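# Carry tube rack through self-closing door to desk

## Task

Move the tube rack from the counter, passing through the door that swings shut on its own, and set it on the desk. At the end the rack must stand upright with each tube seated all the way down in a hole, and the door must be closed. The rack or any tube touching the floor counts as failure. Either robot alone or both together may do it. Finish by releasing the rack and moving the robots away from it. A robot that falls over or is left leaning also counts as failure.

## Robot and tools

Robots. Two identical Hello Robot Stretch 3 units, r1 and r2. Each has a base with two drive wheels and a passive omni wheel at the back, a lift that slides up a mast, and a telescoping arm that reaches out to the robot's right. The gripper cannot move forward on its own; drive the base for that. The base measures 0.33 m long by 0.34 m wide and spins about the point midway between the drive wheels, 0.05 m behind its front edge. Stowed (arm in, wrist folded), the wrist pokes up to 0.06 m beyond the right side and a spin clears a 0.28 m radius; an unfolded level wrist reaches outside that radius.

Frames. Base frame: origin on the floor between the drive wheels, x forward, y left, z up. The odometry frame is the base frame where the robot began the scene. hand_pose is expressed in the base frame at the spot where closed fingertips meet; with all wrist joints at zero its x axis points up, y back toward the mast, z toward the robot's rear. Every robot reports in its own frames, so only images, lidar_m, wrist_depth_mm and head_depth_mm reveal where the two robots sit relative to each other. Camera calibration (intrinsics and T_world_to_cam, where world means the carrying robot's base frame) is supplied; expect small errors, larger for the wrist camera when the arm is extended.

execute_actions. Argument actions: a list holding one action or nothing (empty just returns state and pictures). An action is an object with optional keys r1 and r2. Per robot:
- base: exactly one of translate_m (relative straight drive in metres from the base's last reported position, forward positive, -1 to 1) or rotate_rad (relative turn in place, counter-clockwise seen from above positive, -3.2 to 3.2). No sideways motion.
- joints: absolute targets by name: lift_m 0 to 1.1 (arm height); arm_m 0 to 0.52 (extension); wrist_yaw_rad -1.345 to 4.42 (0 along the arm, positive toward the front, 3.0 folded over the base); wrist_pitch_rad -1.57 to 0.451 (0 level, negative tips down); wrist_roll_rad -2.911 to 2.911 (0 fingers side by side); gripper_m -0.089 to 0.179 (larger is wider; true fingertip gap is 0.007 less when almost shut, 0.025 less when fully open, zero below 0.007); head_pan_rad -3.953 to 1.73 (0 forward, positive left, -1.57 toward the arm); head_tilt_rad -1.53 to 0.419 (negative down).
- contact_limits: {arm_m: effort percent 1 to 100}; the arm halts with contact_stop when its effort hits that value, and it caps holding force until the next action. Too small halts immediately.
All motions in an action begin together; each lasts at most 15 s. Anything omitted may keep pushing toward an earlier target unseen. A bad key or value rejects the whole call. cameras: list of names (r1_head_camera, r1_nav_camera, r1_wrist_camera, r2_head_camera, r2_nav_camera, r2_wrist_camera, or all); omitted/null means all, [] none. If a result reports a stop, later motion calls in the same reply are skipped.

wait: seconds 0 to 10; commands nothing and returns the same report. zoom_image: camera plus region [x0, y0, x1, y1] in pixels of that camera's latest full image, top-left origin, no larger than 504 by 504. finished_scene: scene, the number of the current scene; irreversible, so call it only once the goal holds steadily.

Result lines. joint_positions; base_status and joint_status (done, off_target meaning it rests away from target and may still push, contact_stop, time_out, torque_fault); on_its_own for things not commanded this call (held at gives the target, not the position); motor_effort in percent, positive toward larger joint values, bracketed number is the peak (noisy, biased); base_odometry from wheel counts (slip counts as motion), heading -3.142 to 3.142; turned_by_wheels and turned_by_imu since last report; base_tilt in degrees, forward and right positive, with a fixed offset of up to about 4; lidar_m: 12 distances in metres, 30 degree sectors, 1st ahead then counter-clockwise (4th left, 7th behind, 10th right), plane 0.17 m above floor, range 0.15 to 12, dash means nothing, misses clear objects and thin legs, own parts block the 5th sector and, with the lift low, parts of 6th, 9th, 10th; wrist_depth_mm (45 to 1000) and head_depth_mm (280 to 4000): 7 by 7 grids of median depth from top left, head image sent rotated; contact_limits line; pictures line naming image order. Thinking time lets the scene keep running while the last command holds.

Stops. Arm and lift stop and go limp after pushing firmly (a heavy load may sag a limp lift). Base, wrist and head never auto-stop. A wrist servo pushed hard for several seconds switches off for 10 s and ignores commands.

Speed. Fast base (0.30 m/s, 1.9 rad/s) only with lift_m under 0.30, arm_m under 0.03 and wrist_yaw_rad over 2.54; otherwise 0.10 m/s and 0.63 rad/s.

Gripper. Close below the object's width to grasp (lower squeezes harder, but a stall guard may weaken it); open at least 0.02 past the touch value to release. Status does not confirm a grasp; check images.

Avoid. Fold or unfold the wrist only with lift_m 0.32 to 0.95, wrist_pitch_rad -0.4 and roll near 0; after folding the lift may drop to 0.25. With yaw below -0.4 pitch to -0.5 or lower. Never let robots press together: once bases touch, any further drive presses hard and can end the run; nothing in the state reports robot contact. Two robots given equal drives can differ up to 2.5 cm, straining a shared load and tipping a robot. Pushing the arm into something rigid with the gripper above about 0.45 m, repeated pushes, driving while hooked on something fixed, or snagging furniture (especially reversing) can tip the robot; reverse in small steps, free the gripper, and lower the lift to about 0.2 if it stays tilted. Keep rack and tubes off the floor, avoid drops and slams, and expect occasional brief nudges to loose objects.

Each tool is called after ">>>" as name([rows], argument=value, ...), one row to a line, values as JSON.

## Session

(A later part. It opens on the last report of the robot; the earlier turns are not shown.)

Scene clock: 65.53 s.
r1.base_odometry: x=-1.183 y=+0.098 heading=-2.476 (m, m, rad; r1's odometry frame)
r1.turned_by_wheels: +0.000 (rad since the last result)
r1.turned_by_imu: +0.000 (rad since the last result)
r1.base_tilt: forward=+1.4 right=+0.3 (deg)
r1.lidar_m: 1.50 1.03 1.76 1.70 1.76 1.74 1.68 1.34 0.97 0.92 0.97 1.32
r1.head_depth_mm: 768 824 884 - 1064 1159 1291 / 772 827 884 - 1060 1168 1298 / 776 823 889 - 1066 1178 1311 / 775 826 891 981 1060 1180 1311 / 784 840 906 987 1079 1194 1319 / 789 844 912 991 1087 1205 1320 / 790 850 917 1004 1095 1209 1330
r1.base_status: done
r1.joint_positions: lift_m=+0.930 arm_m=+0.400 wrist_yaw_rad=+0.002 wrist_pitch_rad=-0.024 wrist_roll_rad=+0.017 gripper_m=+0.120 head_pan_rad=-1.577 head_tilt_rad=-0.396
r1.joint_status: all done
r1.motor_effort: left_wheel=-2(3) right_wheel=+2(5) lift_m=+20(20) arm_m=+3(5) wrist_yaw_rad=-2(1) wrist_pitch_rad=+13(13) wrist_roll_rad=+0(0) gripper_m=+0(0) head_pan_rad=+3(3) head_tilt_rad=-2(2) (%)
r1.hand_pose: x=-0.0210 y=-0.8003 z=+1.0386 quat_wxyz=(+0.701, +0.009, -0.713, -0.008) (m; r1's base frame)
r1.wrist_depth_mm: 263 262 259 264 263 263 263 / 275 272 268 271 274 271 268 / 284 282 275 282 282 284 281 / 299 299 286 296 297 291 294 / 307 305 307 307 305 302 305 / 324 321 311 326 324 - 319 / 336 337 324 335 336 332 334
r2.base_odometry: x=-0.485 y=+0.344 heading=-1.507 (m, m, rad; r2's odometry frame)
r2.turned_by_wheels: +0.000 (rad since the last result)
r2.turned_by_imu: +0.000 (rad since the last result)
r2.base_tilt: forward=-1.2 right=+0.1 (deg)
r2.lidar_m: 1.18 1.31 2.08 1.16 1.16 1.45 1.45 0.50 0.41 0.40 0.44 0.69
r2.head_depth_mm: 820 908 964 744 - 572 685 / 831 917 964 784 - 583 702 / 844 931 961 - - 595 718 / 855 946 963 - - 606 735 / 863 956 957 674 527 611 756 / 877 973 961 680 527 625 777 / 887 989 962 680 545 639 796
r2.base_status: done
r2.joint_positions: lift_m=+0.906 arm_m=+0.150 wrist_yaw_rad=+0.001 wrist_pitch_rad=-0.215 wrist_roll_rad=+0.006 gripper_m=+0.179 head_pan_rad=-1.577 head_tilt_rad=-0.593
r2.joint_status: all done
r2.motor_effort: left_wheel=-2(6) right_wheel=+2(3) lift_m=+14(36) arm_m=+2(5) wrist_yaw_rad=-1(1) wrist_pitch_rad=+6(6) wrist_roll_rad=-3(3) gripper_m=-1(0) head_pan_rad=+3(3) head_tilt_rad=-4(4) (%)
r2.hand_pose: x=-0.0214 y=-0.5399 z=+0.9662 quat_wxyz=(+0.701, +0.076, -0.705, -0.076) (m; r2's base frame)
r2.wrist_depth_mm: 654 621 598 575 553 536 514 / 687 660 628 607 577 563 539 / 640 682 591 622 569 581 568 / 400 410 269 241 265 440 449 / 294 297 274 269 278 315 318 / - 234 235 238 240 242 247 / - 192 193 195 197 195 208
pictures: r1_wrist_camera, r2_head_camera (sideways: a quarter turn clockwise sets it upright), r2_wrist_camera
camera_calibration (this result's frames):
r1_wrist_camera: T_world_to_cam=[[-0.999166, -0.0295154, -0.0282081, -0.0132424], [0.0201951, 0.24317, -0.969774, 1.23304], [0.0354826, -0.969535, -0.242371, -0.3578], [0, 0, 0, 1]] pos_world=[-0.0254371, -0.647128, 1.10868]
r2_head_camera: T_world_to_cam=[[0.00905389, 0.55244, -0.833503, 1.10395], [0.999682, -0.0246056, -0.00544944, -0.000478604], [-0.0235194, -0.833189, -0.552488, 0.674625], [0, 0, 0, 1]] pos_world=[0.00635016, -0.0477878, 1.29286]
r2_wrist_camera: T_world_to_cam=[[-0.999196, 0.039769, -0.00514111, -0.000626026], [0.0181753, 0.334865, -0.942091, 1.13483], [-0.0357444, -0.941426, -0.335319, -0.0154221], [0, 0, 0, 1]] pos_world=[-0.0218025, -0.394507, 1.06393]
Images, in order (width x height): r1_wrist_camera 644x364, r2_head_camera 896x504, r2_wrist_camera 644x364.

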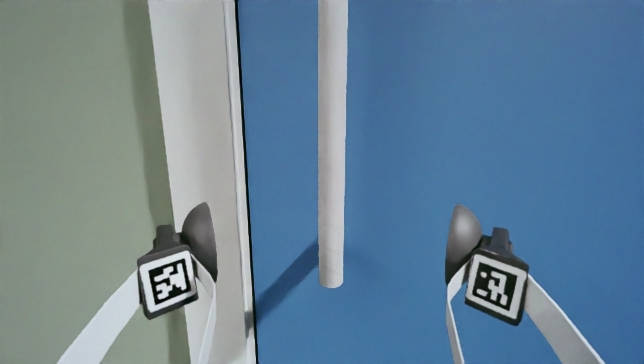

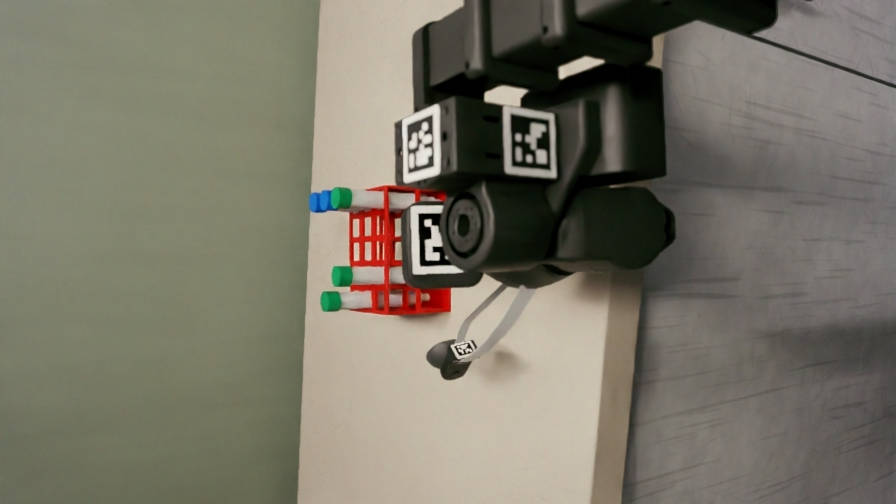

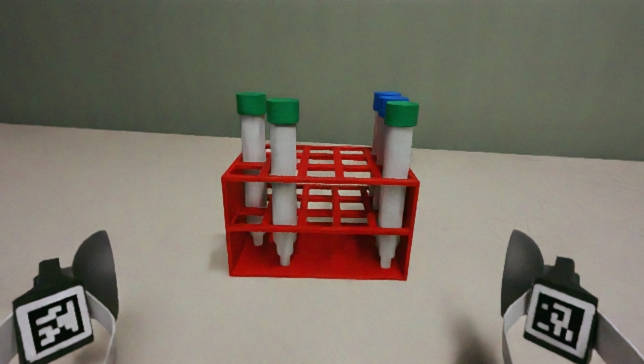

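>>> execute_actions([
  {"r1":{"joints":{"arm_m":0.495,"gripper_m":0.06},"contact_limits":{"arm_m":15}},"r2":{"base":{"translate_m":-0.008},"joints":{"lift_m":0.90,"arm_m":0.235}}},
], cameras=["r1_wrist_camera","r2_wrist_camera","r2_nav_camera"])

Scene clock: 72.80 s.
r1.base_odometry: x=-1.183 y=+0.098 heading=-2.476 (m, m, rad; r1's odometry frame)
r1.turned_by_wheels: +0.000 (rad since the last result)
r1.turned_by_imu: +0.000 (rad since the last result)
r1.base_tilt: forward=+1.4 right=+0.4 (deg)
r1.lidar_m: 1.50 1.03 1.77 1.70 1.76 1.74 1.68 1.33 0.97 0.92 0.97 1.32
r1.head_depth_mm: 768 825 883 - 1066 1156 1287 / 774 827 879 991 1054 1167 1299 / 774 825 879 1004 1063 1173 1310 / 774 826 892 968 1063 1179 1306 / 781 835 906 987 1082 1189 1315 / 787 847 912 996 1084 1199 1319 / 792 849 919 998 1095 1209 1323
r1.base_status: not commanded
r1.joint_positions: lift_m=+0.930 arm_m=+0.495 wrist_yaw_rad=+0.002 wrist_pitch_rad=-0.024 wrist_roll_rad=+0.017 gripper_m=+0.060 head_pan_rad=-1.577 head_tilt_rad=-0.396
r1.joint_status: all done
r1.motor_effort: left_wheel=-2(3) right_wheel=+2(3) lift_m=+20(20) arm_m=+3(5) wrist_yaw_rad=-1(1) wrist_pitch_rad=+13(13) wrist_roll_rad=+0(0) gripper_m=+0(93) head_pan_rad=+2(3) head_tilt_rad=-3(3) (%)
r1.contact_limits: arm_m 15 (drawing in: default 21, maximum 35; extending or still: default 30, maximum 49)
r1.hand_pose: x=-0.0210 y=-0.8953 z=+1.0386 quat_wxyz=(+0.701, +0.009, -0.713, -0.008) (m; r1's base frame)
r1.wrist_depth_mm: 164 164 176 118 176 175 174 / 181 169 183 180 183 181 182 / 189 177 189 187 189 189 188 / 197 183 197 195 198 196 196 / 206 192 202 203 204 204 206 / 217 201 - 211 217 214 214 / 226 212 223 221 227 224 222
r2.base_odometry: x=-0.485 y=+0.352 heading=-1.507 (m, m, rad; r2's odometry frame)
r2.turned_by_wheels: +0.000 (rad since the last result)
r2.turned_by_imu: +0.001 (rad since the last result)
r2.base_tilt: forward=-1.2 right=+0.1 (deg)
r2.lidar_m: 1.18 1.31 2.09 1.16 1.16 1.45 1.44 0.50 0.41 0.40 0.44 0.69
r2.head_depth_mm: 819 906 956 - - 579 682 / 830 916 974 - 512 572 697 / 841 934 999 - 510 584 714 / 854 941 1004 - 511 596 732 / 862 954 961 654 527 609 753 / 873 972 962 682 527 622 774 / 889 985 958 679 544 637 793
r2.base_status: done
r2.joint_positions: lift_m=+0.901 arm_m=+0.235 wrist_yaw_rad=+0.000 wrist_pitch_rad=-0.215 wrist_roll_rad=+0.006 gripper_m=+0.179 head_pan_rad=-1.577 head_tilt_rad=-0.593
r2.joint_status: all done
r2.motor_effort: left_wheel=-2(7) right_wheel=+2(4) lift_m=+14(15) arm_m=+2(3) wrist_yaw_rad=+0(0) wrist_pitch_rad=+6(6) wrist_roll_rad=-3(3) gripper_m=+0(0) head_pan_rad=+3(3) head_tilt_rad=-3(4) (%)
r2.hand_pose: x=-0.0214 y=-0.6249 z=+0.9612 quat_wxyz=(+0.701, +0.076, -0.705, -0.076) (m; r2's base frame)
r2.wrist_depth_mm: 573 545 519 498 480 463 443 / 599 574 543 524 498 487 467 / 616 593 150 551 156 510 486 / 385 394 162 408 164 424 433 / 284 271 142 162 144 305 308 / - 207 159 184 155 234 238 / - 179 176 178 171 188 202
pictures: r1_wrist_camera, r2_nav_camera (sideways: a quarter turn counterclockwise sets it upright), r2_wrist_camera
camera_calibration (this result's frames):
r1_wrist_camera: T_world_to_cam=[[-0.999166, -0.0295071, -0.0282081, -0.0160412], [0.0201972, 0.243167, -0.969774, 1.25614], [0.0354745, -0.969535, -0.242369, -0.449911], [0, 0, 0, 1]] pos_world=[-0.0254379, -0.74213, 1.10868]
r2_nav_camera: T_world_to_cam=[[0.027983, -0.573558, 0.818687, -1.02346], [-0.998861, -0.0477094, 0.000716984, 0.0598294], [0.0386478, -0.817774, -0.57424, 0.697372], [0, 0, 0, 1]] pos_world=[0.0614489, -0.0138671, 1.23831]
r2_wrist_camera: T_world_to_cam=[[-0.999193, 0.0398276, -0.00513166, 0.00274132], [0.018188, 0.334916, -0.942073, 1.15858], [-0.0358019, -0.941406, -0.33537, -0.0970614], [0, 0, 0, 1]] pos_world=[-0.021808, -0.479509, 1.05893]
Images, in order (width x height): r1_wrist_camera 644x364, r2_nav_camera 672x504, r2_wrist_camera 644x364.

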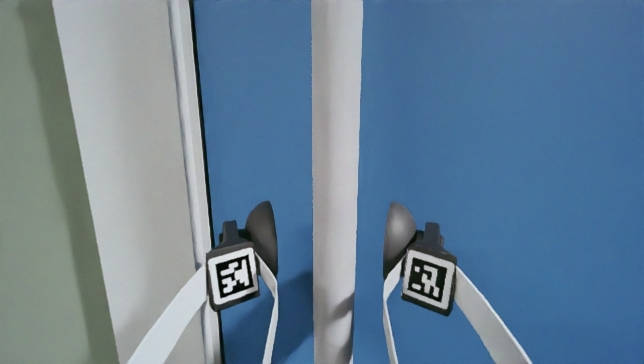

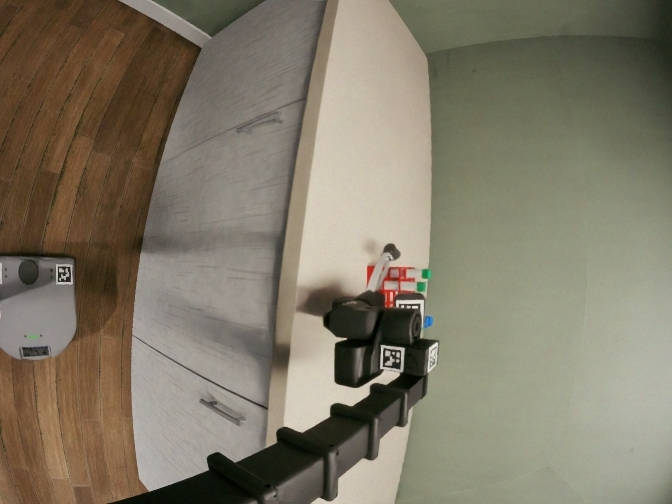

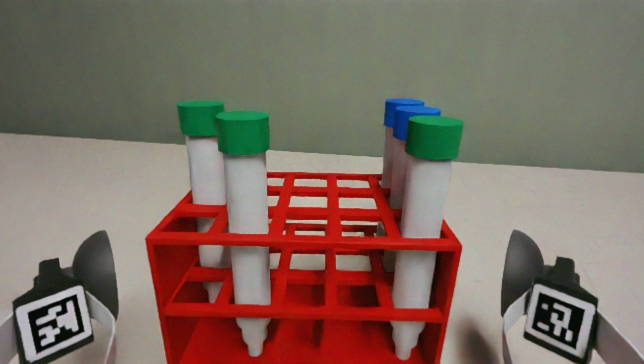

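>>> execute_actions([
  {"r1":{"joints":{"arm_m":0.483,"gripper_m":-0.04}},"r2":{"joints":{"lift_m":0.887,"arm_m":0.27}}},
], cameras=["r2_wrist_camera"])

>>> execute_actions([
  {"r1":{"joints":{"arm_m":0.42}},"r2":{"joints":{"gripper_m":0.06}}},
], cameras=["r1_wrist_camera","r2_wrist_camera","r1_nav_camera"])

Scene clock: 80.77 s.
r1.base_odometry: x=-1.183 y=+0.098 heading=-2.476 (m, m, rad; r1's odometry frame)
r1.turned_by_wheels: +0.000 (rad since the last result)
r1.turned_by_imu: +0.000 (rad since the last result)
r1.base_tilt: forward=+1.4 right=+0.4 (deg)
r1.lidar_m: 1.50 1.03 1.77 1.70 1.76 1.74 1.67 1.33 0.97 0.92 0.97 1.32
r1.head_depth_mm: 767 821 887 - 1064 1158 1287 / 771 824 876 991 1058 1168 1296 / 774 821 876 997 1063 1174 1311 / 775 826 891 970 1056 1179 1307 / 783 839 909 987 1079 1194 1313 / 784 843 910 992 1086 1202 1322 / 793 843 916 1000 1096 1207 1330
r1.base_status: not commanded
r1.joint_positions: lift_m=+0.930 arm_m=+0.483 wrist_yaw_rad=-0.001 wrist_pitch_rad=-0.023 wrist_roll_rad=+0.017 gripper_m=-0.039 head_pan_rad=-1.577 head_tilt_rad=-0.396
r1.joint_status: all done
r1.motor_effort: left_wheel=-3(3) right_wheel=+4(4) lift_m=+20(20) arm_m=-3(1) wrist_yaw_rad=+2(2) wrist_pitch_rad=+12(13) wrist_roll_rad=+0(0) gripper_m=-29(100) head_pan_rad=+3(3) head_tilt_rad=-2(2) (%)
r1.hand_pose: x=-0.0218 y=-0.8839 z=+1.0389 quat_wxyz=(+0.701, +0.008, -0.713, -0.009) (m; r1's base frame)
r1.wrist_depth_mm: 185 174 184 182 185 185 183 / 191 180 192 189 190 191 191 / 201 187 199 197 200 199 198 / 208 194 208 204 206 207 206 / 218 202 217 144 215 216 216 / 228 213 214 151 223 225 225 / 237 225 236 231 237 237 237
r2.base_odometry: x=-0.485 y=+0.352 heading=-1.507 (m, m, rad; r2's odometry frame)
r2.turned_by_wheels: +0.000 (rad since the last result)
r2.turned_by_imu: +0.001 (rad since the last result)
r2.base_tilt: forward=-1.2 right=+0.0 (deg)
r2.lidar_m: 1.18 1.31 2.09 1.16 1.16 1.45 1.44 0.50 0.41 0.40 0.44 0.69
r2.head_depth_mm: 820 905 961 729 - 581 686 / 829 917 975 - 511 573 698 / 840 931 995 - 527 585 714 / 851 945 1006 - 511 597 734 / 864 958 964 653 528 608 751 / 874 969 962 679 527 621 772 / 884 987 964 679 544 636 797
r2.base_status: not commanded
r2.joint_positions: lift_m=+0.888 arm_m=+0.270 wrist_yaw_rad=+0.000 wrist_pitch_rad=-0.215 wrist_roll_rad=+0.006 gripper_m=+0.179 head_pan_rad=-1.577 head_tilt_rad=-0.593
r2.joint_status: all done
r2.motor_effort: left_wheel=-2(2) right_wheel=+2(2) lift_m=+14(14) arm_m=+2(3) wrist_yaw_rad=+0(1) wrist_pitch_rad=+5(6) wrist_roll_rad=-3(3) gripper_m=-1(1) head_pan_rad=+3(3) head_tilt_rad=-3(4) (%)
r2.hand_pose: x=-0.0214 y=-0.6599 z=+0.9482 quat_wxyz=(+0.701, +0.076, -0.705, -0.076) (m; r2's base frame)
r2.wrist_depth_mm: 527 506 490 468 449 432 421 / 557 527 497 486 469 449 435 / 579 512 99 514 151 94 456 / 354 333 106 176 152 335 395 / 259 127 109 126 118 260 279 / - 129 122 146 119 110 217 / - 127 122 156 118 119 184
pictures: r2_wrist_camera
camera_calibration (this result's frames):
r2_wrist_camera: T_world_to_cam=[[-0.999193, 0.0398257, -0.00513109, 0.0040669], [0.0181872, 0.334926, -0.942069, 1.15805], [-0.0358, -0.941402, -0.33538, -0.13435], [0, 0, 0, 1]] pos_world=[-0.0218078, -0.514502, 1.04593]
Images, in order (width x height): r2_wrist_camera 644x364.

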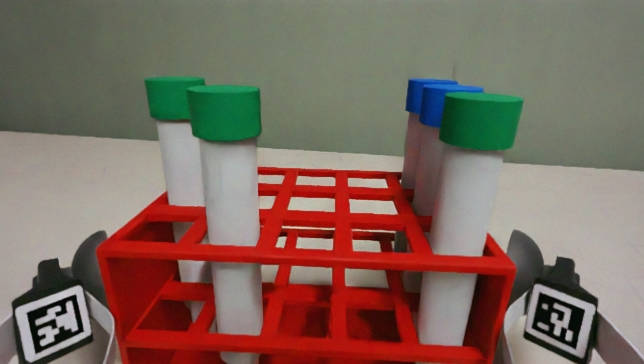

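Scene clock: 82.50 s.
r1.base_odometry: x=-1.183 y=+0.098 heading=-2.476 (m, m, rad; r1's odometry frame)
r1.turned_by_wheels: +0.000 (rad since the last result)
r1.turned_by_imu: +0.000 (rad since the last result)
r1.base_tilt: forward=+1.4 right=+0.4 (deg)
r1.lidar_m: 1.49 1.03 1.77 1.70 1.76 1.74 1.68 1.33 0.92 0.86 0.97 1.32
r1.head_depth_mm: 724 775 837 - 1008 1099 1224 / 721 772 825 942 992 1099 1220 / 718 756 819 - 990 1094 1218 / 754 806 870 941 1029 1134 1272 / 779 840 907 986 1078 1194 1312 / 786 845 910 990 1089 1196 1322 / 792 850 916 997 1097 1207 1330
r1.base_status: not commanded
r1.joint_positions: lift_m=+0.930 arm_m=+0.420 wrist_yaw_rad=-0.017 wrist_pitch_rad=-0.024 wrist_roll_rad=+0.017 gripper_m=-0.031 head_pan_rad=-1.577 head_tilt_rad=-0.396
r1.joint_status: all done
r1.on_its_own: gripper_m is held at -0.030, not at your -0.040, by its stall guard, which is still easing
r1.motor_effort: left_wheel=-7(7) right_wheel=+10(10) lift_m=+20(20) arm_m=-4(5) wrist_yaw_rad=+12(13) wrist_pitch_rad=+12(13) wrist_roll_rad=+0(0) gripper_m=-5(29) head_pan_rad=+3(3) head_tilt_rad=+0(1) (%)
r1.hand_pose: x=-0.0259 y=-0.8210 z=+1.0387 quat_wxyz=(+0.701, +0.003, -0.713, -0.015) (m; r1's base frame)
r1.wrist_depth_mm: 240 231 180 128 191 195 199 / 249 241 187 188 197 202 207 / 257 253 195 195 205 211 217 / 269 265 203 202 212 220 227 / 283 279 212 144 223 229 236 / 293 289 276 151 233 242 247 / 305 307 234 231 244 252 262
r2.base_odometry: x=-0.485 y=+0.352 heading=-1.507 (m, m, rad; r2's odometry frame)
r2.turned_by_wheels: +0.000 (rad since the last result)
r2.turned_by_imu: +0.000 (rad since the last result)
r2.base_tilt: forward=-1.2 right=+0.1 (deg)
r2.lidar_m: 1.18 1.31 2.09 1.16 1.16 1.45 1.44 0.50 0.41 0.40 0.44 0.69
r2.head_depth_mm: 820 906 959 727 - 580 686 / 828 918 973 - 512 573 698 / 840 933 999 - 528 585 716 / 852 944 1004 - 511 596 732 / 862 958 963 654 527 609 752 / 871 970 959 682 527 622 772 / 886 984 966 681 544 634 794
r2.base_status: not commanded
r2.joint_positions: lift_m=+0.888 arm_m=+0.270 wrist_yaw_rad=-0.001 wrist_pitch_rad=-0.214 wrist_roll_rad=+0.006 gripper_m=+0.062 head_pan_rad=-1.577 head_tilt_rad=-0.593
r2.joint_status: all done
r2.motor_effort: left_wheel=-2(2) right_wheel=+2(2) lift_m=+14(14) arm_m=+2(2) wrist_yaw_rad=+2(2) wrist_pitch_rad=+5(6) wrist_roll_rad=-3(3) gripper_m=-37(100) head_pan_rad=+3(3) head_tilt_rad=-3(4) (%)
r2.hand_pose: x=-0.0218 y=-0.6600 z=+0.9484 quat_wxyz=(+0.701, +0.075, -0.705, -0.076) (m; r2's base frame)
r2.wrist_depth_mm: 527 501 487 465 446 432 417 / 555 531 499 485 463 446 436 / 579 552 110 518 129 467 453 / 356 358 119 183 133 389 396 / 260 134 122 132 110 279 279 / 213 144 136 189 127 112 218 / - 156 143 157 124 163 178
pictures: r1_nav_camera (sideways: a quarter turn counterclockwise sets it upright), r1_wrist_camera, r2_wrist_camera
camera_calibration (this result's frames):
r1_nav_camera: T_world_to_cam=[[-0.018727, -0.346411, 0.937896, -1.18051], [-0.999069, -0.0299681, -0.0310172, 0.101426], [0.0388516, -0.937604, -0.345528, 0.410367], [0, 0, 0, 1]] pos_world=[0.063281, -0.0211393, 1.25213]
r1_wrist_camera: T_world_to_cam=[[-0.999548, -0.0104105, -0.0281981, -0.00307059], [0.0248364, 0.242366, -0.969867, 1.23779], [0.016931, -0.970129, -0.241998, -0.378981], [0, 0, 0, 1]] pos_world=[-0.0273949, -0.66769, 1.10869]
r2_wrist_camera: T_world_to_cam=[[-0.99913, 0.0413746, -0.0051877, 0.0047686], [0.0187227, 0.333961, -0.942401, 1.15801], [-0.037259, -0.941678, -0.334445, -0.135464], [0, 0, 0, 1]] pos_world=[-0.0219638, -0.514489, 1.04603]
Images, in order (width x height): r1_nav_camera 672x504, r1_wrist_camera 644x364, r2_wrist_camera 644x364.

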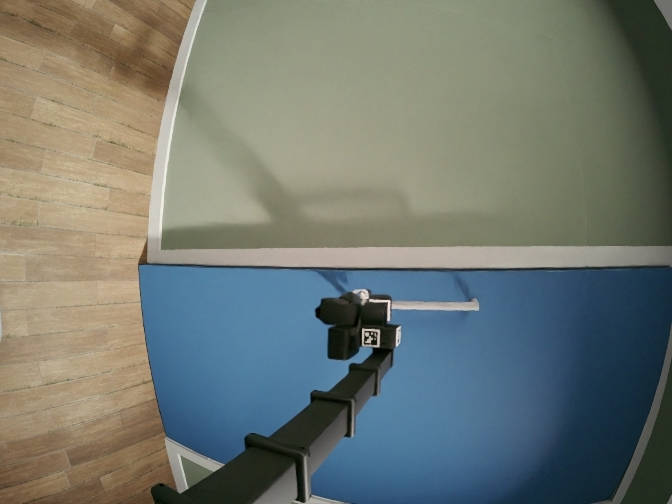

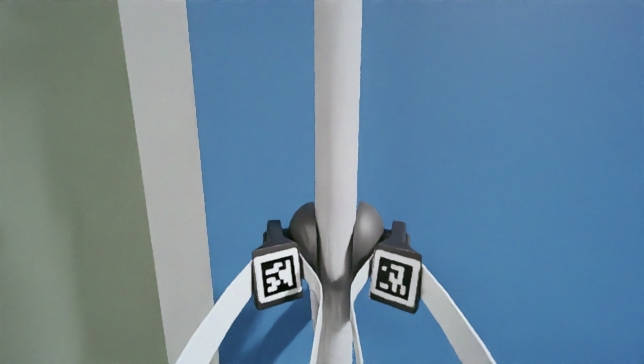

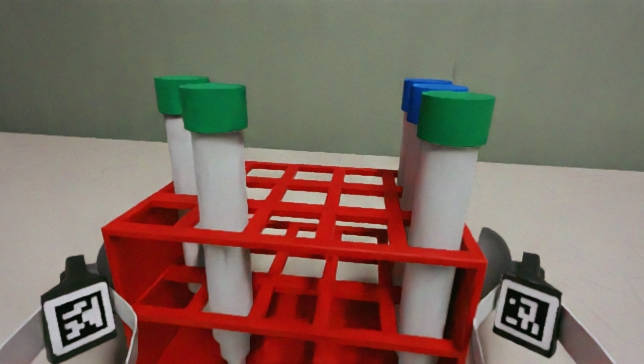

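>>> execute_actions([
  {"r1":{"base":{"translate_m":-0.04},"joints":{"arm_m":0.37,"wrist_yaw_rad":0.1,"gripper_m":-0.015}},"r2":{"joints":{"gripper_m":0.179,"head_tilt_rad":-0.5}}},
], cameras=["r1_wrist_camera","r2_wrist_camera","r2_head_camera"])

Scene clock: 90.67 s.
r1.base_odometry: x=-1.151 y=+0.123 heading=-2.476 (m, m, rad; r1's odometry frame)
r1.turned_by_wheels: +0.000 (rad since the last result)
r1.turned_by_imu: +0.000 (rad since the last result)
r1.base_tilt: forward=+1.4 right=+0.4 (deg)
r1.lidar_m: 1.54 1.07 1.76 1.70 1.76 1.70 1.63 1.34 0.97 0.93 0.97 1.32
r1.head_depth_mm: 769 823 885 - 1058 1158 1288 / 774 831 890 - 1066 1167 1296 / 776 830 891 - 1079 1172 1312 / 781 831 892 981 1075 1187 1312 / 776 832 904 981 1082 1188 1308 / 788 846 911 993 1091 1202 1320 / 791 851 916 1002 1092 1209 1338
r1.base_status: done
r1.joint_positions: lift_m=+0.930 arm_m=+0.370 wrist_yaw_rad=+0.098 wrist_pitch_rad=-0.022 wrist_roll_rad=+0.017 gripper_m=-0.015 head_pan_rad=-1.577 head_tilt_rad=-0.396
r1.joint_status: all done
r1.motor_effort: left_wheel=-2(17) right_wheel=+1(19) lift_m=+20(20) arm_m=-2(8) wrist_yaw_rad=+1(37) wrist_pitch_rad=+11(12) wrist_roll_rad=+0(0) gripper_m=-8(39) head_pan_rad=+3(3) head_tilt_rad=-1(1) (%)
r1.hand_pose: x=+0.0037 y=-0.7696 z=+1.0394 quat_wxyz=(+0.701, +0.043, -0.712, +0.027) (m; r1's base frame)
r1.wrist_depth_mm: 318 305 294 293 281 277 269 / 331 322 305 305 294 290 277 / 348 333 315 313 310 298 291 / 363 347 331 325 317 307 301 / 375 365 341 - 333 324 310 / 393 384 356 - 343 336 321 / 407 399 377 375 365 348 337
r2.base_odometry: x=-0.485 y=+0.352 heading=-1.507 (m, m, rad; r2's odometry frame)
r2.turned_by_wheels: +0.000 (rad since the last result)
r2.turned_by_imu: +0.002 (rad since the last result)
r2.base_tilt: forward=-1.1 right=+0.1 (deg)
r2.lidar_m: 1.18 1.31 2.10 1.19 1.20 1.45 1.44 0.50 0.41 0.40 0.44 0.69
r2.head_depth_mm: 816 891 974 835 - - 600 / 828 902 991 933 544 492 596 / 837 916 992 - 545 508 607 / 851 929 1009 - 545 508 620 / 860 942 1021 718 585 509 633 / 874 954 1039 794 586 550 648 / 884 969 1056 791 584 562 663
r2.base_status: not commanded
r2.joint_positions: lift_m=+0.888 arm_m=+0.270 wrist_yaw_rad=-0.001 wrist_pitch_rad=-0.215 wrist_roll_rad=+0.006 gripper_m=+0.179 head_pan_rad=-1.577 head_tilt_rad=-0.508
r2.joint_status: all done
r2.motor_effort: left_wheel=-2(3) right_wheel=+2(2) lift_m=+14(14) arm_m=+2(2) wrist_yaw_rad=+1(2) wrist_pitch_rad=+6(6) wrist_roll_rad=-3(3) gripper_m=+0(97) head_pan_rad=+3(4) head_tilt_rad=+4(15) (%)
r2.hand_pose: x=-0.0217 y=-0.6600 z=+0.9483 quat_wxyz=(+0.701, +0.076, -0.705, -0.076) (m; r2's base frame)
r2.wrist_depth_mm: 527 505 479 470 447 430 416 / 558 534 502 491 464 450 437 / 571 550 108 516 133 464 457 / 354 358 117 182 135 359 398 / 259 136 120 132 111 276 280 / - 141 134 187 122 117 217 / - 155 142 157 125 166 184
pictures: r1_wrist_camera, r2_head_camera (sideways: a quarter turn clockwise sets it upright), r2_wrist_camera
camera_calibration (this result's frames):
r1_wrist_camera: T_world_to_cam=[[-0.99164, -0.125931, -0.028126, -0.0619691], [-0.00310029, 0.241164, -0.970479, 1.22506], [0.128997, -0.962279, -0.239539, -0.326458], [0, 0, 0, 1]] pos_world=[-0.0155411, -0.617388, 1.10895]
r2_head_camera: T_world_to_cam=[[0.00861934, 0.479015, -0.877764, 1.16167], [0.99968, -0.025005, -0.00382929, -0.00258733], [-0.0237828, -0.87745, -0.479078, 0.579112], [0, 0, 0, 1]] pos_world=[0.00634658, -0.0483805, 1.2971]
r2_wrist_camera: T_world_to_cam=[[-0.999147, 0.0409704, -0.00514705, 0.00455988], [0.0185715, 0.334536, -0.9422, 1.15804], [-0.0368805, -0.941492, -0.335011, -0.13481], [0, 0, 0, 1]] pos_world=[-0.0219224, -0.514516, 1.04597]
Images, in order (width x height): r1_wrist_camera 644x364, r2_head_camera 896x504, r2_wrist_camera 644x364.

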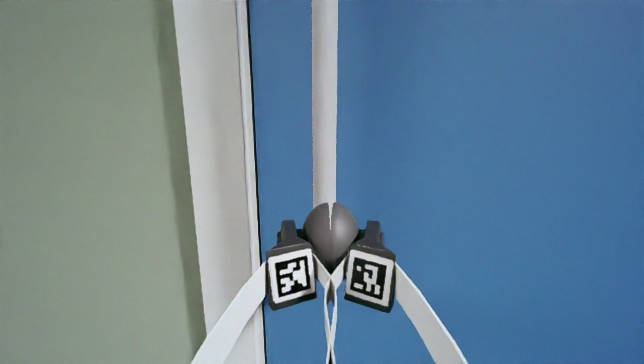

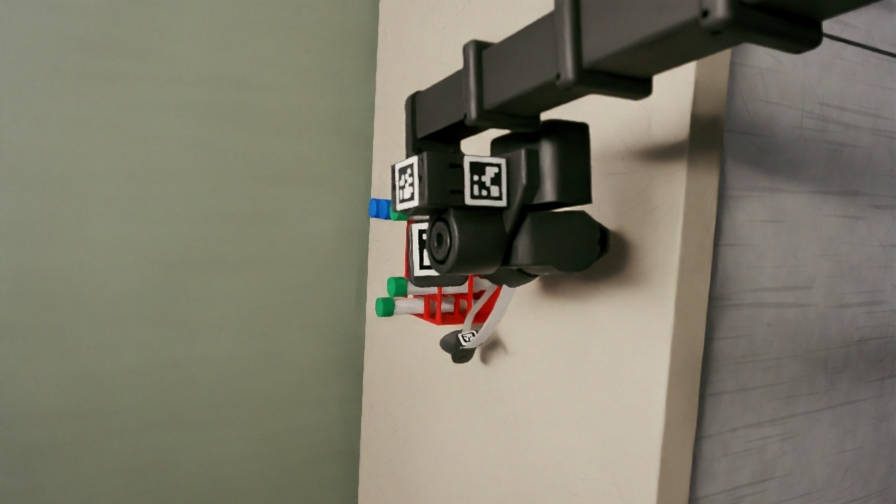

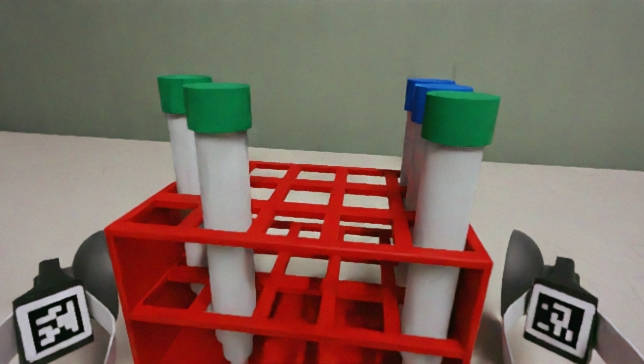

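>>> execute_actions([
  {"r1":{"base":{"rotate_rad":-0.607},"joints":{"wrist_yaw_rad":1.2,"gripper_m":0.08,"head_pan_rad":-1.75,"head_tilt_rad":-0.6}},"r2":{"joints":{"arm_m":0.21}}},
], cameras=["r1_head_camera"])

>>> execute_actions([
  {"r1":{"base":{"translate_m":0.21},"joints":{"arm_m":0.447,"head_pan_rad":-1.2,"head_tilt_rad":-0.4}},"r2":{"base":{"translate_m":0.033},"joints":{"wrist_yaw_rad":-0.12}}},
], cameras=["r1_wrist_camera","r2_wrist_camera","r1_head_camera"])

Scene clock: 111.23 s.
r1.base_odometry: x=-1.151 y=+0.123 heading=-3.083 (m, m, rad; r1's odometry frame)
r1.turned_by_wheels: -0.607 (rad since the last result)
r1.turned_by_imu: -0.601 (rad since the last result)
r1.base_tilt: forward=+1.4 right=+0.3 (deg)
r1.lidar_m: 1.23 1.54 1.07 1.81 1.70 1.73 1.74 1.64 1.45 1.00 0.93 0.95
r1.head_depth_mm: 1387 1584 1814 - - 1432 1241 / 1248 1409 - 1884 1779 1457 1245 / 1136 1245 1428 1645 1748 1462 1250 / 1042 1119 - 1456 1640 1472 1252 / 965 1051 1116 1315 1472 1473 1248 / 896 974 - 1187 1320 1439 1263 / 839 907 974 1078 1202 1339 1260
r1.base_status: done
r1.joint_positions: lift_m=+0.930 arm_m=+0.370 wrist_yaw_rad=+1.197 wrist_pitch_rad=-0.022 wrist_roll_rad=+0.017 gripper_m=+0.080 head_pan_rad=-1.743 head_tilt_rad=-0.592
r1.joint_status: all done
r1.motor_effort: left_wheel=+1(5) right_wheel=-1(5) lift_m=+20(20) arm_m=-2(2) wrist_yaw_rad=+2(2) wrist_pitch_rad=+11(11) wrist_roll_rad=+0(0) gripper_m=+0(96) head_pan_rad=-2(15) head_tilt_rad=-4(21) (%)
r1.hand_pose: x=+0.2166 y=-0.6086 z=+1.0394 quat_wxyz=(+0.584, +0.408, -0.585, +0.388) (m; r1's base frame)
r1.wrist_depth_mm: - 744 595 477 414 355 318 / - 787 625 495 422 365 323 / - 843 649 510 437 377 331 / - 901 682 542 450 385 342 / - - 667 561 490 399 352 / - - 696 587 505 396 360 / - - 806 621 504 439 369
r2.base_odometry: x=-0.485 y=+0.352 heading=-1.507 (m, m, rad; r2's odometry frame)
r2.turned_by_wheels: +0.000 (rad since the last result)
r2.turned_by_imu: +0.001 (rad since the last result)
r2.base_tilt: forward=-1.2 right=+0.0 (deg)
r2.lidar_m: 1.18 1.31 2.09 1.13 1.20 1.45 1.44 0.50 0.40 0.40 0.44 0.69
r2.head_depth_mm: 818 890 978 794 - - 587 / 827 904 989 882 - 492 595 / 840 917 993 835 - 494 608 / 851 928 1007 707 - 537 619 / 863 943 1027 732 585 508 632 / 873 958 1037 792 585 551 648 / 885 971 1057 793 585 562 665
r2.base_status: not commanded
r2.joint_positions: lift_m=+0.888 arm_m=+0.210 wrist_yaw_rad=-0.001 wrist_pitch_rad=-0.215 wrist_roll_rad=+0.005 gripper_m=+0.179 head_pan_rad=-1.577 head_tilt_rad=-0.507
r2.joint_status: all done
r2.motor_effort: left_wheel=-2(2) right_wheel=+2(2) lift_m=+14(14) arm_m=-2(3) wrist_yaw_rad=+1(1) wrist_pitch_rad=+6(5) wrist_roll_rad=-3(3) gripper_m=+0(0) head_pan_rad=+3(3) head_tilt_rad=+4(4) (%)
r2.hand_pose: x=-0.0217 y=-0.6005 z=+0.9483 quat_wxyz=(+0.701, +0.076, -0.705, -0.076) (m; r2's base frame)
r2.wrist_depth_mm: 588 564 538 518 502 483 467 / 624 595 555 542 515 508 487 / 564 597 197 560 503 523 507 / 355 360 183 227 172 387 397 / 260 263 190 235 202 279 281 / - 206 198 205 198 214 217 / - 169 170 172 173 172 185
pictures: r1_head_camera (sideways: a quarter turn clockwise sets it upright)
camera_calibration (this result's frames):
r1_head_camera: T_world_to_cam=[[0.0824844, 0.545506, -0.834038, 1.09928], [0.992825, -0.117678, 0.02122, -0.0286277], [-0.0865727, -0.829804, -0.551299, 0.672202], [0, 0, 0, 1]] pos_world=[-0.00405681, -0.0452371, 1.28803]
Images, in order (width x height): r1_head_camera 896x504.

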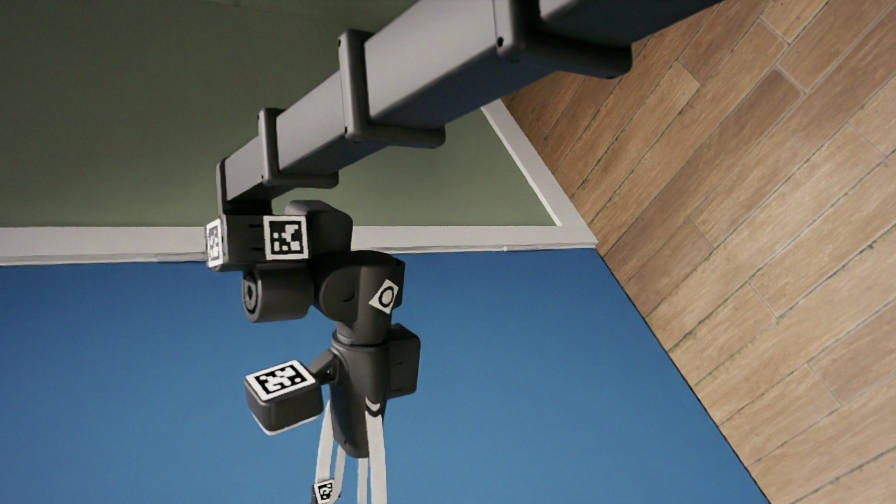

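Scene clock: 114.30 s.
r1.base_odometry: x=-1.361 y=+0.111 heading=-3.083 (m, m, rad; r1's odometry frame)
r1.turned_by_wheels: +0.000 (rad since the last result)
r1.turned_by_imu: +0.001 (rad since the last result)
r1.base_tilt: forward=+1.4 right=+0.4 (deg)
r1.lidar_m: 1.08 1.37 0.98 1.77 1.82 1.85 1.92 1.81 1.26 0.87 0.80 0.83
r1.head_depth_mm: 716 774 836 903 1011 1132 1278 / 706 759 824 917 993 1102 1237 / 693 747 806 886 969 1075 1203 / 682 725 782 857 944 1051 1163 / 662 708 767 835 912 1005 1130 / 656 705 760 825 904 992 1105 / 649 693 746 806 882 968 1077
r1.base_status: done
r1.joint_positions: lift_m=+0.930 arm_m=+0.447 wrist_yaw_rad=+1.198 wrist_pitch_rad=-0.022 wrist_roll_rad=+0.017 gripper_m=+0.080 head_pan_rad=-1.207 head_tilt_rad=-0.409
r1.joint_status: all done
r1.motor_effort: left_wheel=+1(4) right_wheel=-1(1) lift_m=+20(20) arm_m=+3(5) wrist_yaw_rad=+2(2) wrist_pitch_rad=+11(11) wrist_roll_rad=+0(0) gripper_m=+0(0) head_pan_rad=+3(29) head_tilt_rad=+4(19) (%)
r1.hand_pose: x=+0.2167 y=-0.6850 z=+1.0394 quat_wxyz=(+0.584, +0.408, -0.584, +0.389) (m; r1's base frame)
r1.wrist_depth_mm: 587 439 342 264 238 208 185 / 641 471 359 278 247 213 188 / 747 501 382 292 255 220 193 / 822 540 400 300 267 228 198 / 886 571 366 310 283 233 203 / - 669 401 350 296 236 209 / - 690 476 365 291 256 215
r2.base_odometry: x=-0.483 y=+0.320 heading=-1.507 (m, m, rad; r2's odometry frame)
r2.turned_by_wheels: +0.000 (rad since the last result)
r2.turned_by_imu: +0.000 (rad since the last result)
r2.base_tilt: forward=-1.2 right=+0.1 (deg)
r2.lidar_m: 1.15 1.28 2.04 2.74 1.03 1.48 1.47 0.51 0.41 0.41 0.45 0.70
r2.head_depth_mm: 823 896 983 793 - - 596 / 833 907 995 885 - 528 604 / 843 922 1000 882 - 540 616 / 854 935 1016 690 - 546 629 / 866 946 1025 835 584 549 643 / 876 961 1045 794 584 559 656 / 888 978 1060 793 584 569 674
r2.base_status: done
r2.joint_positions: lift_m=+0.888 arm_m=+0.210 wrist_yaw_rad=-0.118 wrist_pitch_rad=-0.215 wrist_roll_rad=+0.005 gripper_m=+0.179 head_pan_rad=-1.577 head_tilt_rad=-0.507
r2.joint_status: all done
r2.motor_effort: left_wheel=-2(3) right_wheel=+2(5) lift_m=+14(14) arm_m=-2(2) wrist_yaw_rad=-2(2) wrist_pitch_rad=+6(6) wrist_roll_rad=-3(3) gripper_m=+1(0) head_pan_rad=+3(3) head_tilt_rad=+4(4) (%)
r2.hand_pose: x=-0.0504 y=-0.5987 z=+0.9483 quat_wxyz=(+0.696, +0.034, -0.708, -0.117) (m; r2's base frame)
r2.wrist_depth_mm: 533 532 526 518 514 507 504 / 559 560 187 545 529 536 525 / 580 574 190 564 220 553 542 / 355 356 185 227 180 389 394 / 261 262 187 213 197 277 281 / - 206 195 205 203 213 218 / - 169 171 171 173 172 184
pictures: r1_head_camera (sideways: a quarter turn clockwise sets it upright), r1_wrist_camera, r2_wrist_camera
camera_calibration (this result's frames):
r1_head_camera: T_world_to_cam=[[-0.150091, 0.360002, -0.920799, 1.21386], [0.912679, 0.408531, 0.010955, -0.0147788], [0.380119, -0.83875, -0.389883, 0.459322], [0, 0, 0, 1]] pos_world=[0.0210808, -0.045699, 1.29697]
r1_wrist_camera: T_world_to_cam=[[-0.338469, -0.940557, -0.0281258, -0.539667], [-0.216232, 0.106834, -0.970479, 1.15947], [0.915796, -0.322396, -0.239539, -0.00465642], [0, 0, 0, 1]] pos_world=[0.0723189, -0.63296, 1.10895]
r2_wrist_camera: T_world_to_cam=[[-0.987479, 0.15767, -0.00508985, 0.0437656], [0.057558, 0.330067, -0.942201, 1.13738], [-0.146877, -0.930696, -0.33501, -0.0772965], [0, 0, 0, 1]] pos_world=[-0.0336006, -0.454251, 1.04597]
Images, in order (width x height): r1_head_camera 896x504, r1_wrist_camera 644x364, r2_wrist_camera 644x364.

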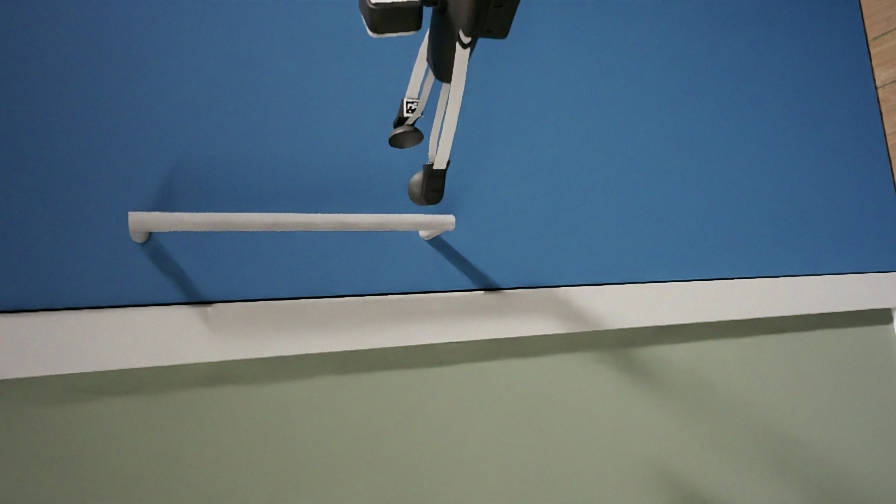

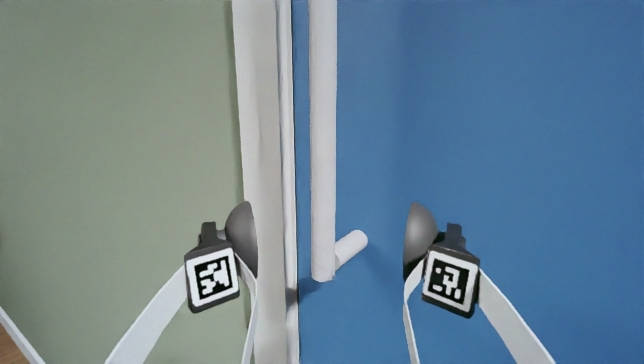

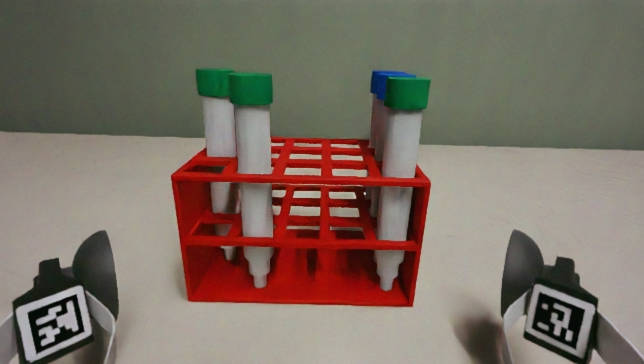

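>>> execute_actions([
  {"r1":{"base":{"translate_m":0.084},"joints":{"arm_m":0.472,"gripper_m":0.055}},"r2":{"joints":{"arm_m":0.266}}},
], cameras=["r1_wrist_camera","r2_wrist_camera"])

>>> execute_actions([
  {"r1":{"joints":{"gripper_m":-0.02}},"r2":{"joints":{"gripper_m":0.09}}},
], cameras=["r1_wrist_camera","r2_wrist_camera","r1_head_camera"])

Scene clock: 119.90 s.
r1.base_odometry: x=-1.445 y=+0.106 heading=-3.083 (m, m, rad; r1's odometry frame)
r1.turned_by_wheels: +0.000 (rad since the last result)
r1.turned_by_imu: +0.001 (rad since the last result)
r1.base_tilt: forward=+1.4 right=+0.3 (deg)
r1.lidar_m: 1.01 1.30 0.95 0.97 1.87 1.90 2.00 1.88 1.19 0.82 0.76 0.78
r1.head_depth_mm: 673 726 787 872 951 1060 1200 / 662 707 771 857 926 1037 1162 / 651 693 748 823 907 1006 1129 / 627 675 732 794 877 967 1084 / 625 673 725 790 865 955 1062 / 617 660 712 771 845 931 1036 / 607 651 700 758 828 909 1009
r1.base_status: done
r1.joint_positions: lift_m=+0.930 arm_m=+0.472 wrist_yaw_rad=+1.198 wrist_pitch_rad=-0.022 wrist_roll_rad=+0.017 gripper_m=+0.055 head_pan_rad=-1.207 head_tilt_rad=-0.408
r1.joint_status: all done
r1.motor_effort: left_wheel=+1(5) right_wheel=-1(2) lift_m=+20(20) arm_m=+3(0) wrist_yaw_rad=+2(2) wrist_pitch_rad=+11(11) wrist_roll_rad=+0(0) gripper_m=+0(88) head_pan_rad=+3(3) head_tilt_rad=+3(5) (%)
r1.hand_pose: x=+0.2167 y=-0.7100 z=+1.0394 quat_wxyz=(+0.584, +0.408, -0.584, +0.389) (m; r1's base frame)
r1.wrist_depth_mm: 431 322 234 192 176 152 134 / 476 341 246 199 182 156 138 / 519 369 258 207 187 162 141 / 566 395 272 215 192 166 144 / 666 421 327 221 193 171 149 / 775 458 - 204 211 174 153 / 876 541 347 183 213 176 156
r2.base_odometry: x=-0.483 y=+0.320 heading=-1.507 (m, m, rad; r2's odometry frame)
r2.turned_by_wheels: +0.000 (rad since the last result)
r2.turned_by_imu: +0.001 (rad since the last result)
r2.base_tilt: forward=-1.2 right=+0.1 (deg)
r2.lidar_m: 1.15 1.27 2.04 2.74 1.78 1.48 1.47 0.50 0.41 0.41 0.45 0.70
r2.head_depth_mm: 822 894 982 794 - - 609 / 834 907 994 934 555 510 603 / 843 924 999 - 534 509 615 / 854 934 1010 701 544 509 628 / 865 947 1026 837 586 548 642 / 878 962 1045 791 585 558 658 / 889 976 1057 793 584 570 673
r2.base_status: not commanded
r2.joint_positions: lift_m=+0.888 arm_m=+0.266 wrist_yaw_rad=-0.119 wrist_pitch_rad=-0.215 wrist_roll_rad=+0.005 gripper_m=+0.179 head_pan_rad=-1.577 head_tilt_rad=-0.507
r2.joint_status: all done
r2.motor_effort: left_wheel=-2(2) right_wheel=+2(2) lift_m=+14(14) arm_m=+2(8) wrist_yaw_rad=-1(2) wrist_pitch_rad=+6(5) wrist_roll_rad=-3(3) gripper_m=+0(0) head_pan_rad=+3(3) head_tilt_rad=+4(4) (%)
r2.hand_pose: x=-0.0505 y=-0.6542 z=+0.9483 quat_wxyz=(+0.696, +0.034, -0.708, -0.118) (m; r2's base frame)
r2.wrist_depth_mm: 487 478 475 471 462 459 457 / 506 498 483 493 481 476 478 / 529 528 112 514 162 500 503 / 353 361 123 190 144 361 396 / 260 151 125 178 122 261 280 / - 140 138 188 142 136 217 / - 155 155 162 145 163 184
pictures: r1_wrist_camera, r2_wrist_camera
camera_calibration (this result's frames):
r1_wrist_camera: T_world_to_cam=[[-0.338435, -0.940569, -0.0281259, -0.563188], [-0.216236, 0.106826, -0.970479, 1.16214], [0.915808, -0.322363, -0.239539, -0.0126955], [0, 0, 0, 1]] pos_world=[0.0723204, -0.657957, 1.10895]
r2_wrist_camera: T_world_to_cam=[[-0.987369, 0.158357, -0.00508993, 0.0528014], [0.0577878, 0.330027, -0.942201, 1.15569], [-0.147524, -0.930594, -0.33501, -0.128924], [0, 0, 0, 1]] pos_world=[-0.0336695, -0.509745, 1.04597]
Images, in order (width x height): r1_wrist_camera 644x364, r2_wrist_camera 644x364.

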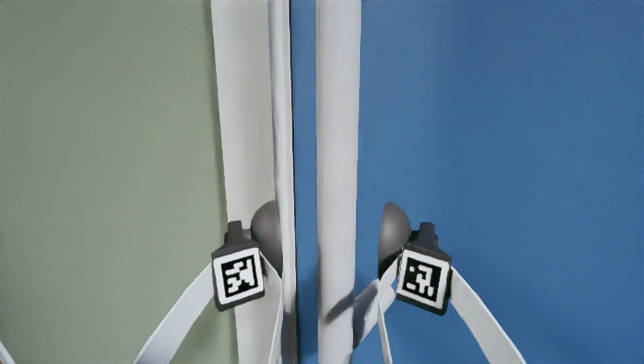

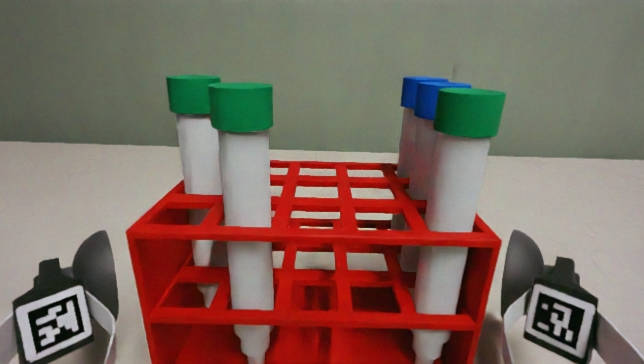

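Scene clock: 121.27 s.
r1.base_odometry: x=-1.445 y=+0.106 heading=-3.083 (m, m, rad; r1's odometry frame)
r1.turned_by_wheels: +0.000 (rad since the last result)
r1.turned_by_imu: +0.000 (rad since the last result)
r1.base_tilt: forward=+1.4 right=+0.4 (deg)
r1.lidar_m: 1.01 1.30 0.95 0.97 1.87 1.90 2.00 1.88 1.19 0.82 0.76 0.78
r1.head_depth_mm: 673 726 784 877 953 1059 1199 / 661 706 772 858 928 1033 1158 / 650 692 747 817 903 1008 1130 / 628 675 728 795 878 971 1083 / 624 672 726 789 864 952 1065 / 618 661 713 771 845 929 1038 / 607 651 701 757 826 908 1006
r1.base_status: not commanded
r1.joint_positions: lift_m=+0.930 arm_m=+0.472 wrist_yaw_rad=+1.193 wrist_pitch_rad=-0.022 wrist_roll_rad=+0.017 gripper_m=-0.019 head_pan_rad=-1.207 head_tilt_rad=-0.408
r1.joint_status: all done
r1.motor_effort: left_wheel=+1(1) right_wheel=+0(1) lift_m=+20(20) arm_m=+2(3) wrist_yaw_rad=+6(6) wrist_pitch_rad=+11(11) wrist_roll_rad=+0(0) gripper_m=-20(100) head_pan_rad=+3(3) head_tilt_rad=+5(4) (%)
r1.hand_pose: x=+0.2162 y=-0.7113 z=+1.0394 quat_wxyz=(+0.585, +0.407, -0.585, +0.387) (m; r1's base frame)
r1.wrist_depth_mm: 431 321 233 192 175 151 135 / 475 341 244 198 181 156 138 / 507 362 256 206 185 161 140 / 567 382 268 211 193 166 145 / 641 416 300 151 193 170 148 / 727 453 338 160 194 175 152 / 839 495 299 243 217 179 156
r2.base_odometry: x=-0.483 y=+0.320 heading=-1.507 (m, m, rad; r2's odometry frame)
r2.turned_by_wheels: +0.000 (rad since the last result)
r2.turned_by_imu: +0.000 (rad since the last result)
r2.base_tilt: forward=-1.2 right=+0.1 (deg)
r2.lidar_m: 1.15 1.28 2.04 2.74 1.78 1.48 1.47 0.51 0.41 0.41 0.45 0.70
r2.head_depth_mm: 821 895 981 793 - - 608 / 832 906 995 938 553 509 602 / 846 920 998 - 534 510 617 / 855 934 1013 702 545 509 627 / 864 950 1032 793 586 548 642 / 880 961 1047 792 586 558 657 / 890 977 1064 792 585 570 673
r2.base_status: not commanded
r2.joint_positions: lift_m=+0.888 arm_m=+0.266 wrist_yaw_rad=-0.120 wrist_pitch_rad=-0.215 wrist_roll_rad=+0.005 gripper_m=+0.091 head_pan_rad=-1.577 head_tilt_rad=-0.507
r2.joint_status: all done
r2.motor_effort: left_wheel=-2(2) right_wheel=+2(2) lift_m=+14(13) arm_m=+3(2) wrist_yaw_rad=+0(1) wrist_pitch_rad=+6(6) wrist_roll_rad=-3(3) gripper_m=-21(100) head_pan_rad=+3(3) head_tilt_rad=+3(4) (%)
r2.hand_pose: x=-0.0508 y=-0.6542 z=+0.9483 quat_wxyz=(+0.696, +0.033, -0.708, -0.118) (m; r2's base frame)
r2.wrist_depth_mm: 486 481 473 466 460 457 452 / 510 498 486 492 480 478 479 / 529 522 116 512 145 502 503 / 354 359 129 176 142 386 396 / 259 147 127 179 131 261 279 / 203 136 138 154 140 136 217 / - 156 156 162 156 169 177
pictures: r1_head_camera (sideways: a quarter turn clockwise sets it upright), r1_wrist_camera, r2_wrist_camera
camera_calibration (this result's frames):
r1_head_camera: T_world_to_cam=[[-0.150077, 0.359963, -0.920817, 1.21389], [0.912677, 0.408534, 0.0109524, -0.0147755], [0.380127, -0.838765, -0.389842, 0.459269], [0, 0, 0, 1]] pos_world=[0.021081, -0.0456991, 1.29697]
r1_wrist_camera: T_world_to_cam=[[-0.343045, -0.938898, -0.028121, -0.562347], [-0.215713, 0.107882, -0.970479, 1.16281], [0.914214, -0.326852, -0.239541, -0.015526], [0, 0, 0, 1]] pos_world=[0.0721172, -0.658508, 1.10895]
r2_wrist_camera: T_world_to_cam=[[-0.987185, 0.159496, -0.00509373, 0.0532781], [0.0581722, 0.32996, -0.942201, 1.15567], [-0.148597, -0.930423, -0.33501, -0.128882], [0, 0, 0, 1]] pos_world=[-0.033784, -0.509737, 1.04597]
Images, in order (width x height): r1_head_camera 896x504, r1_wrist_camera 644x364, r2_wrist_camera 644x364.

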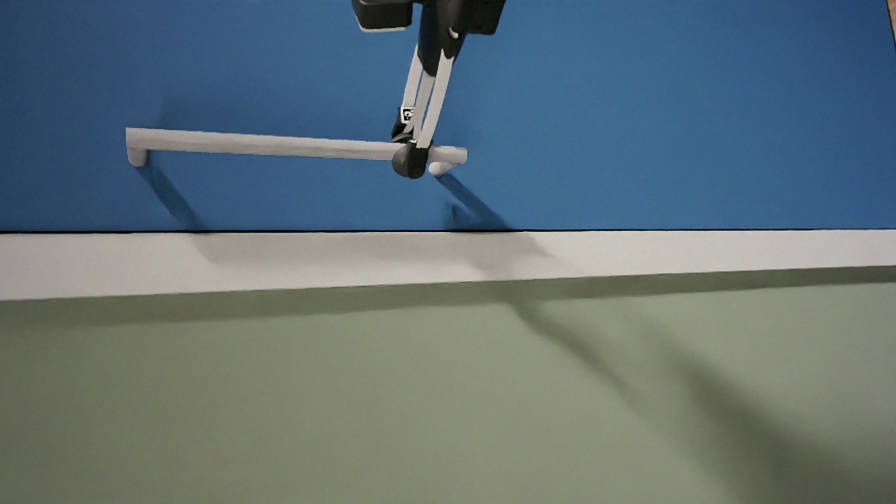

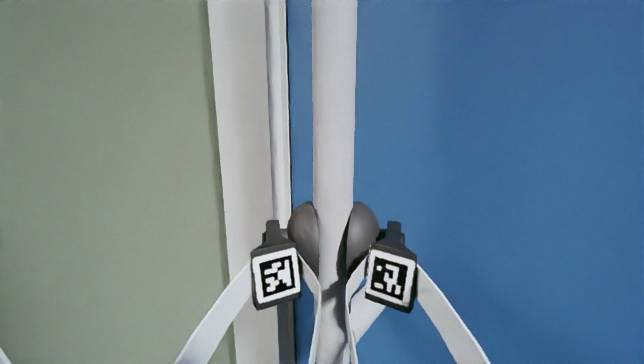

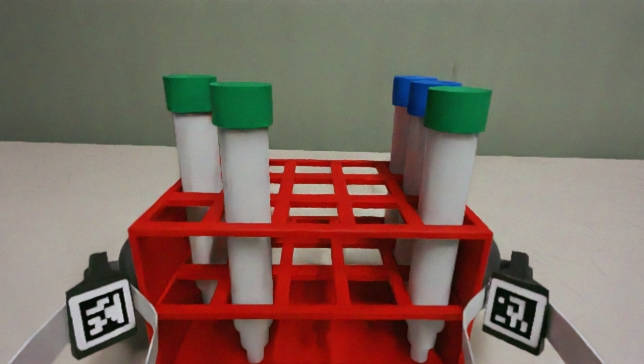

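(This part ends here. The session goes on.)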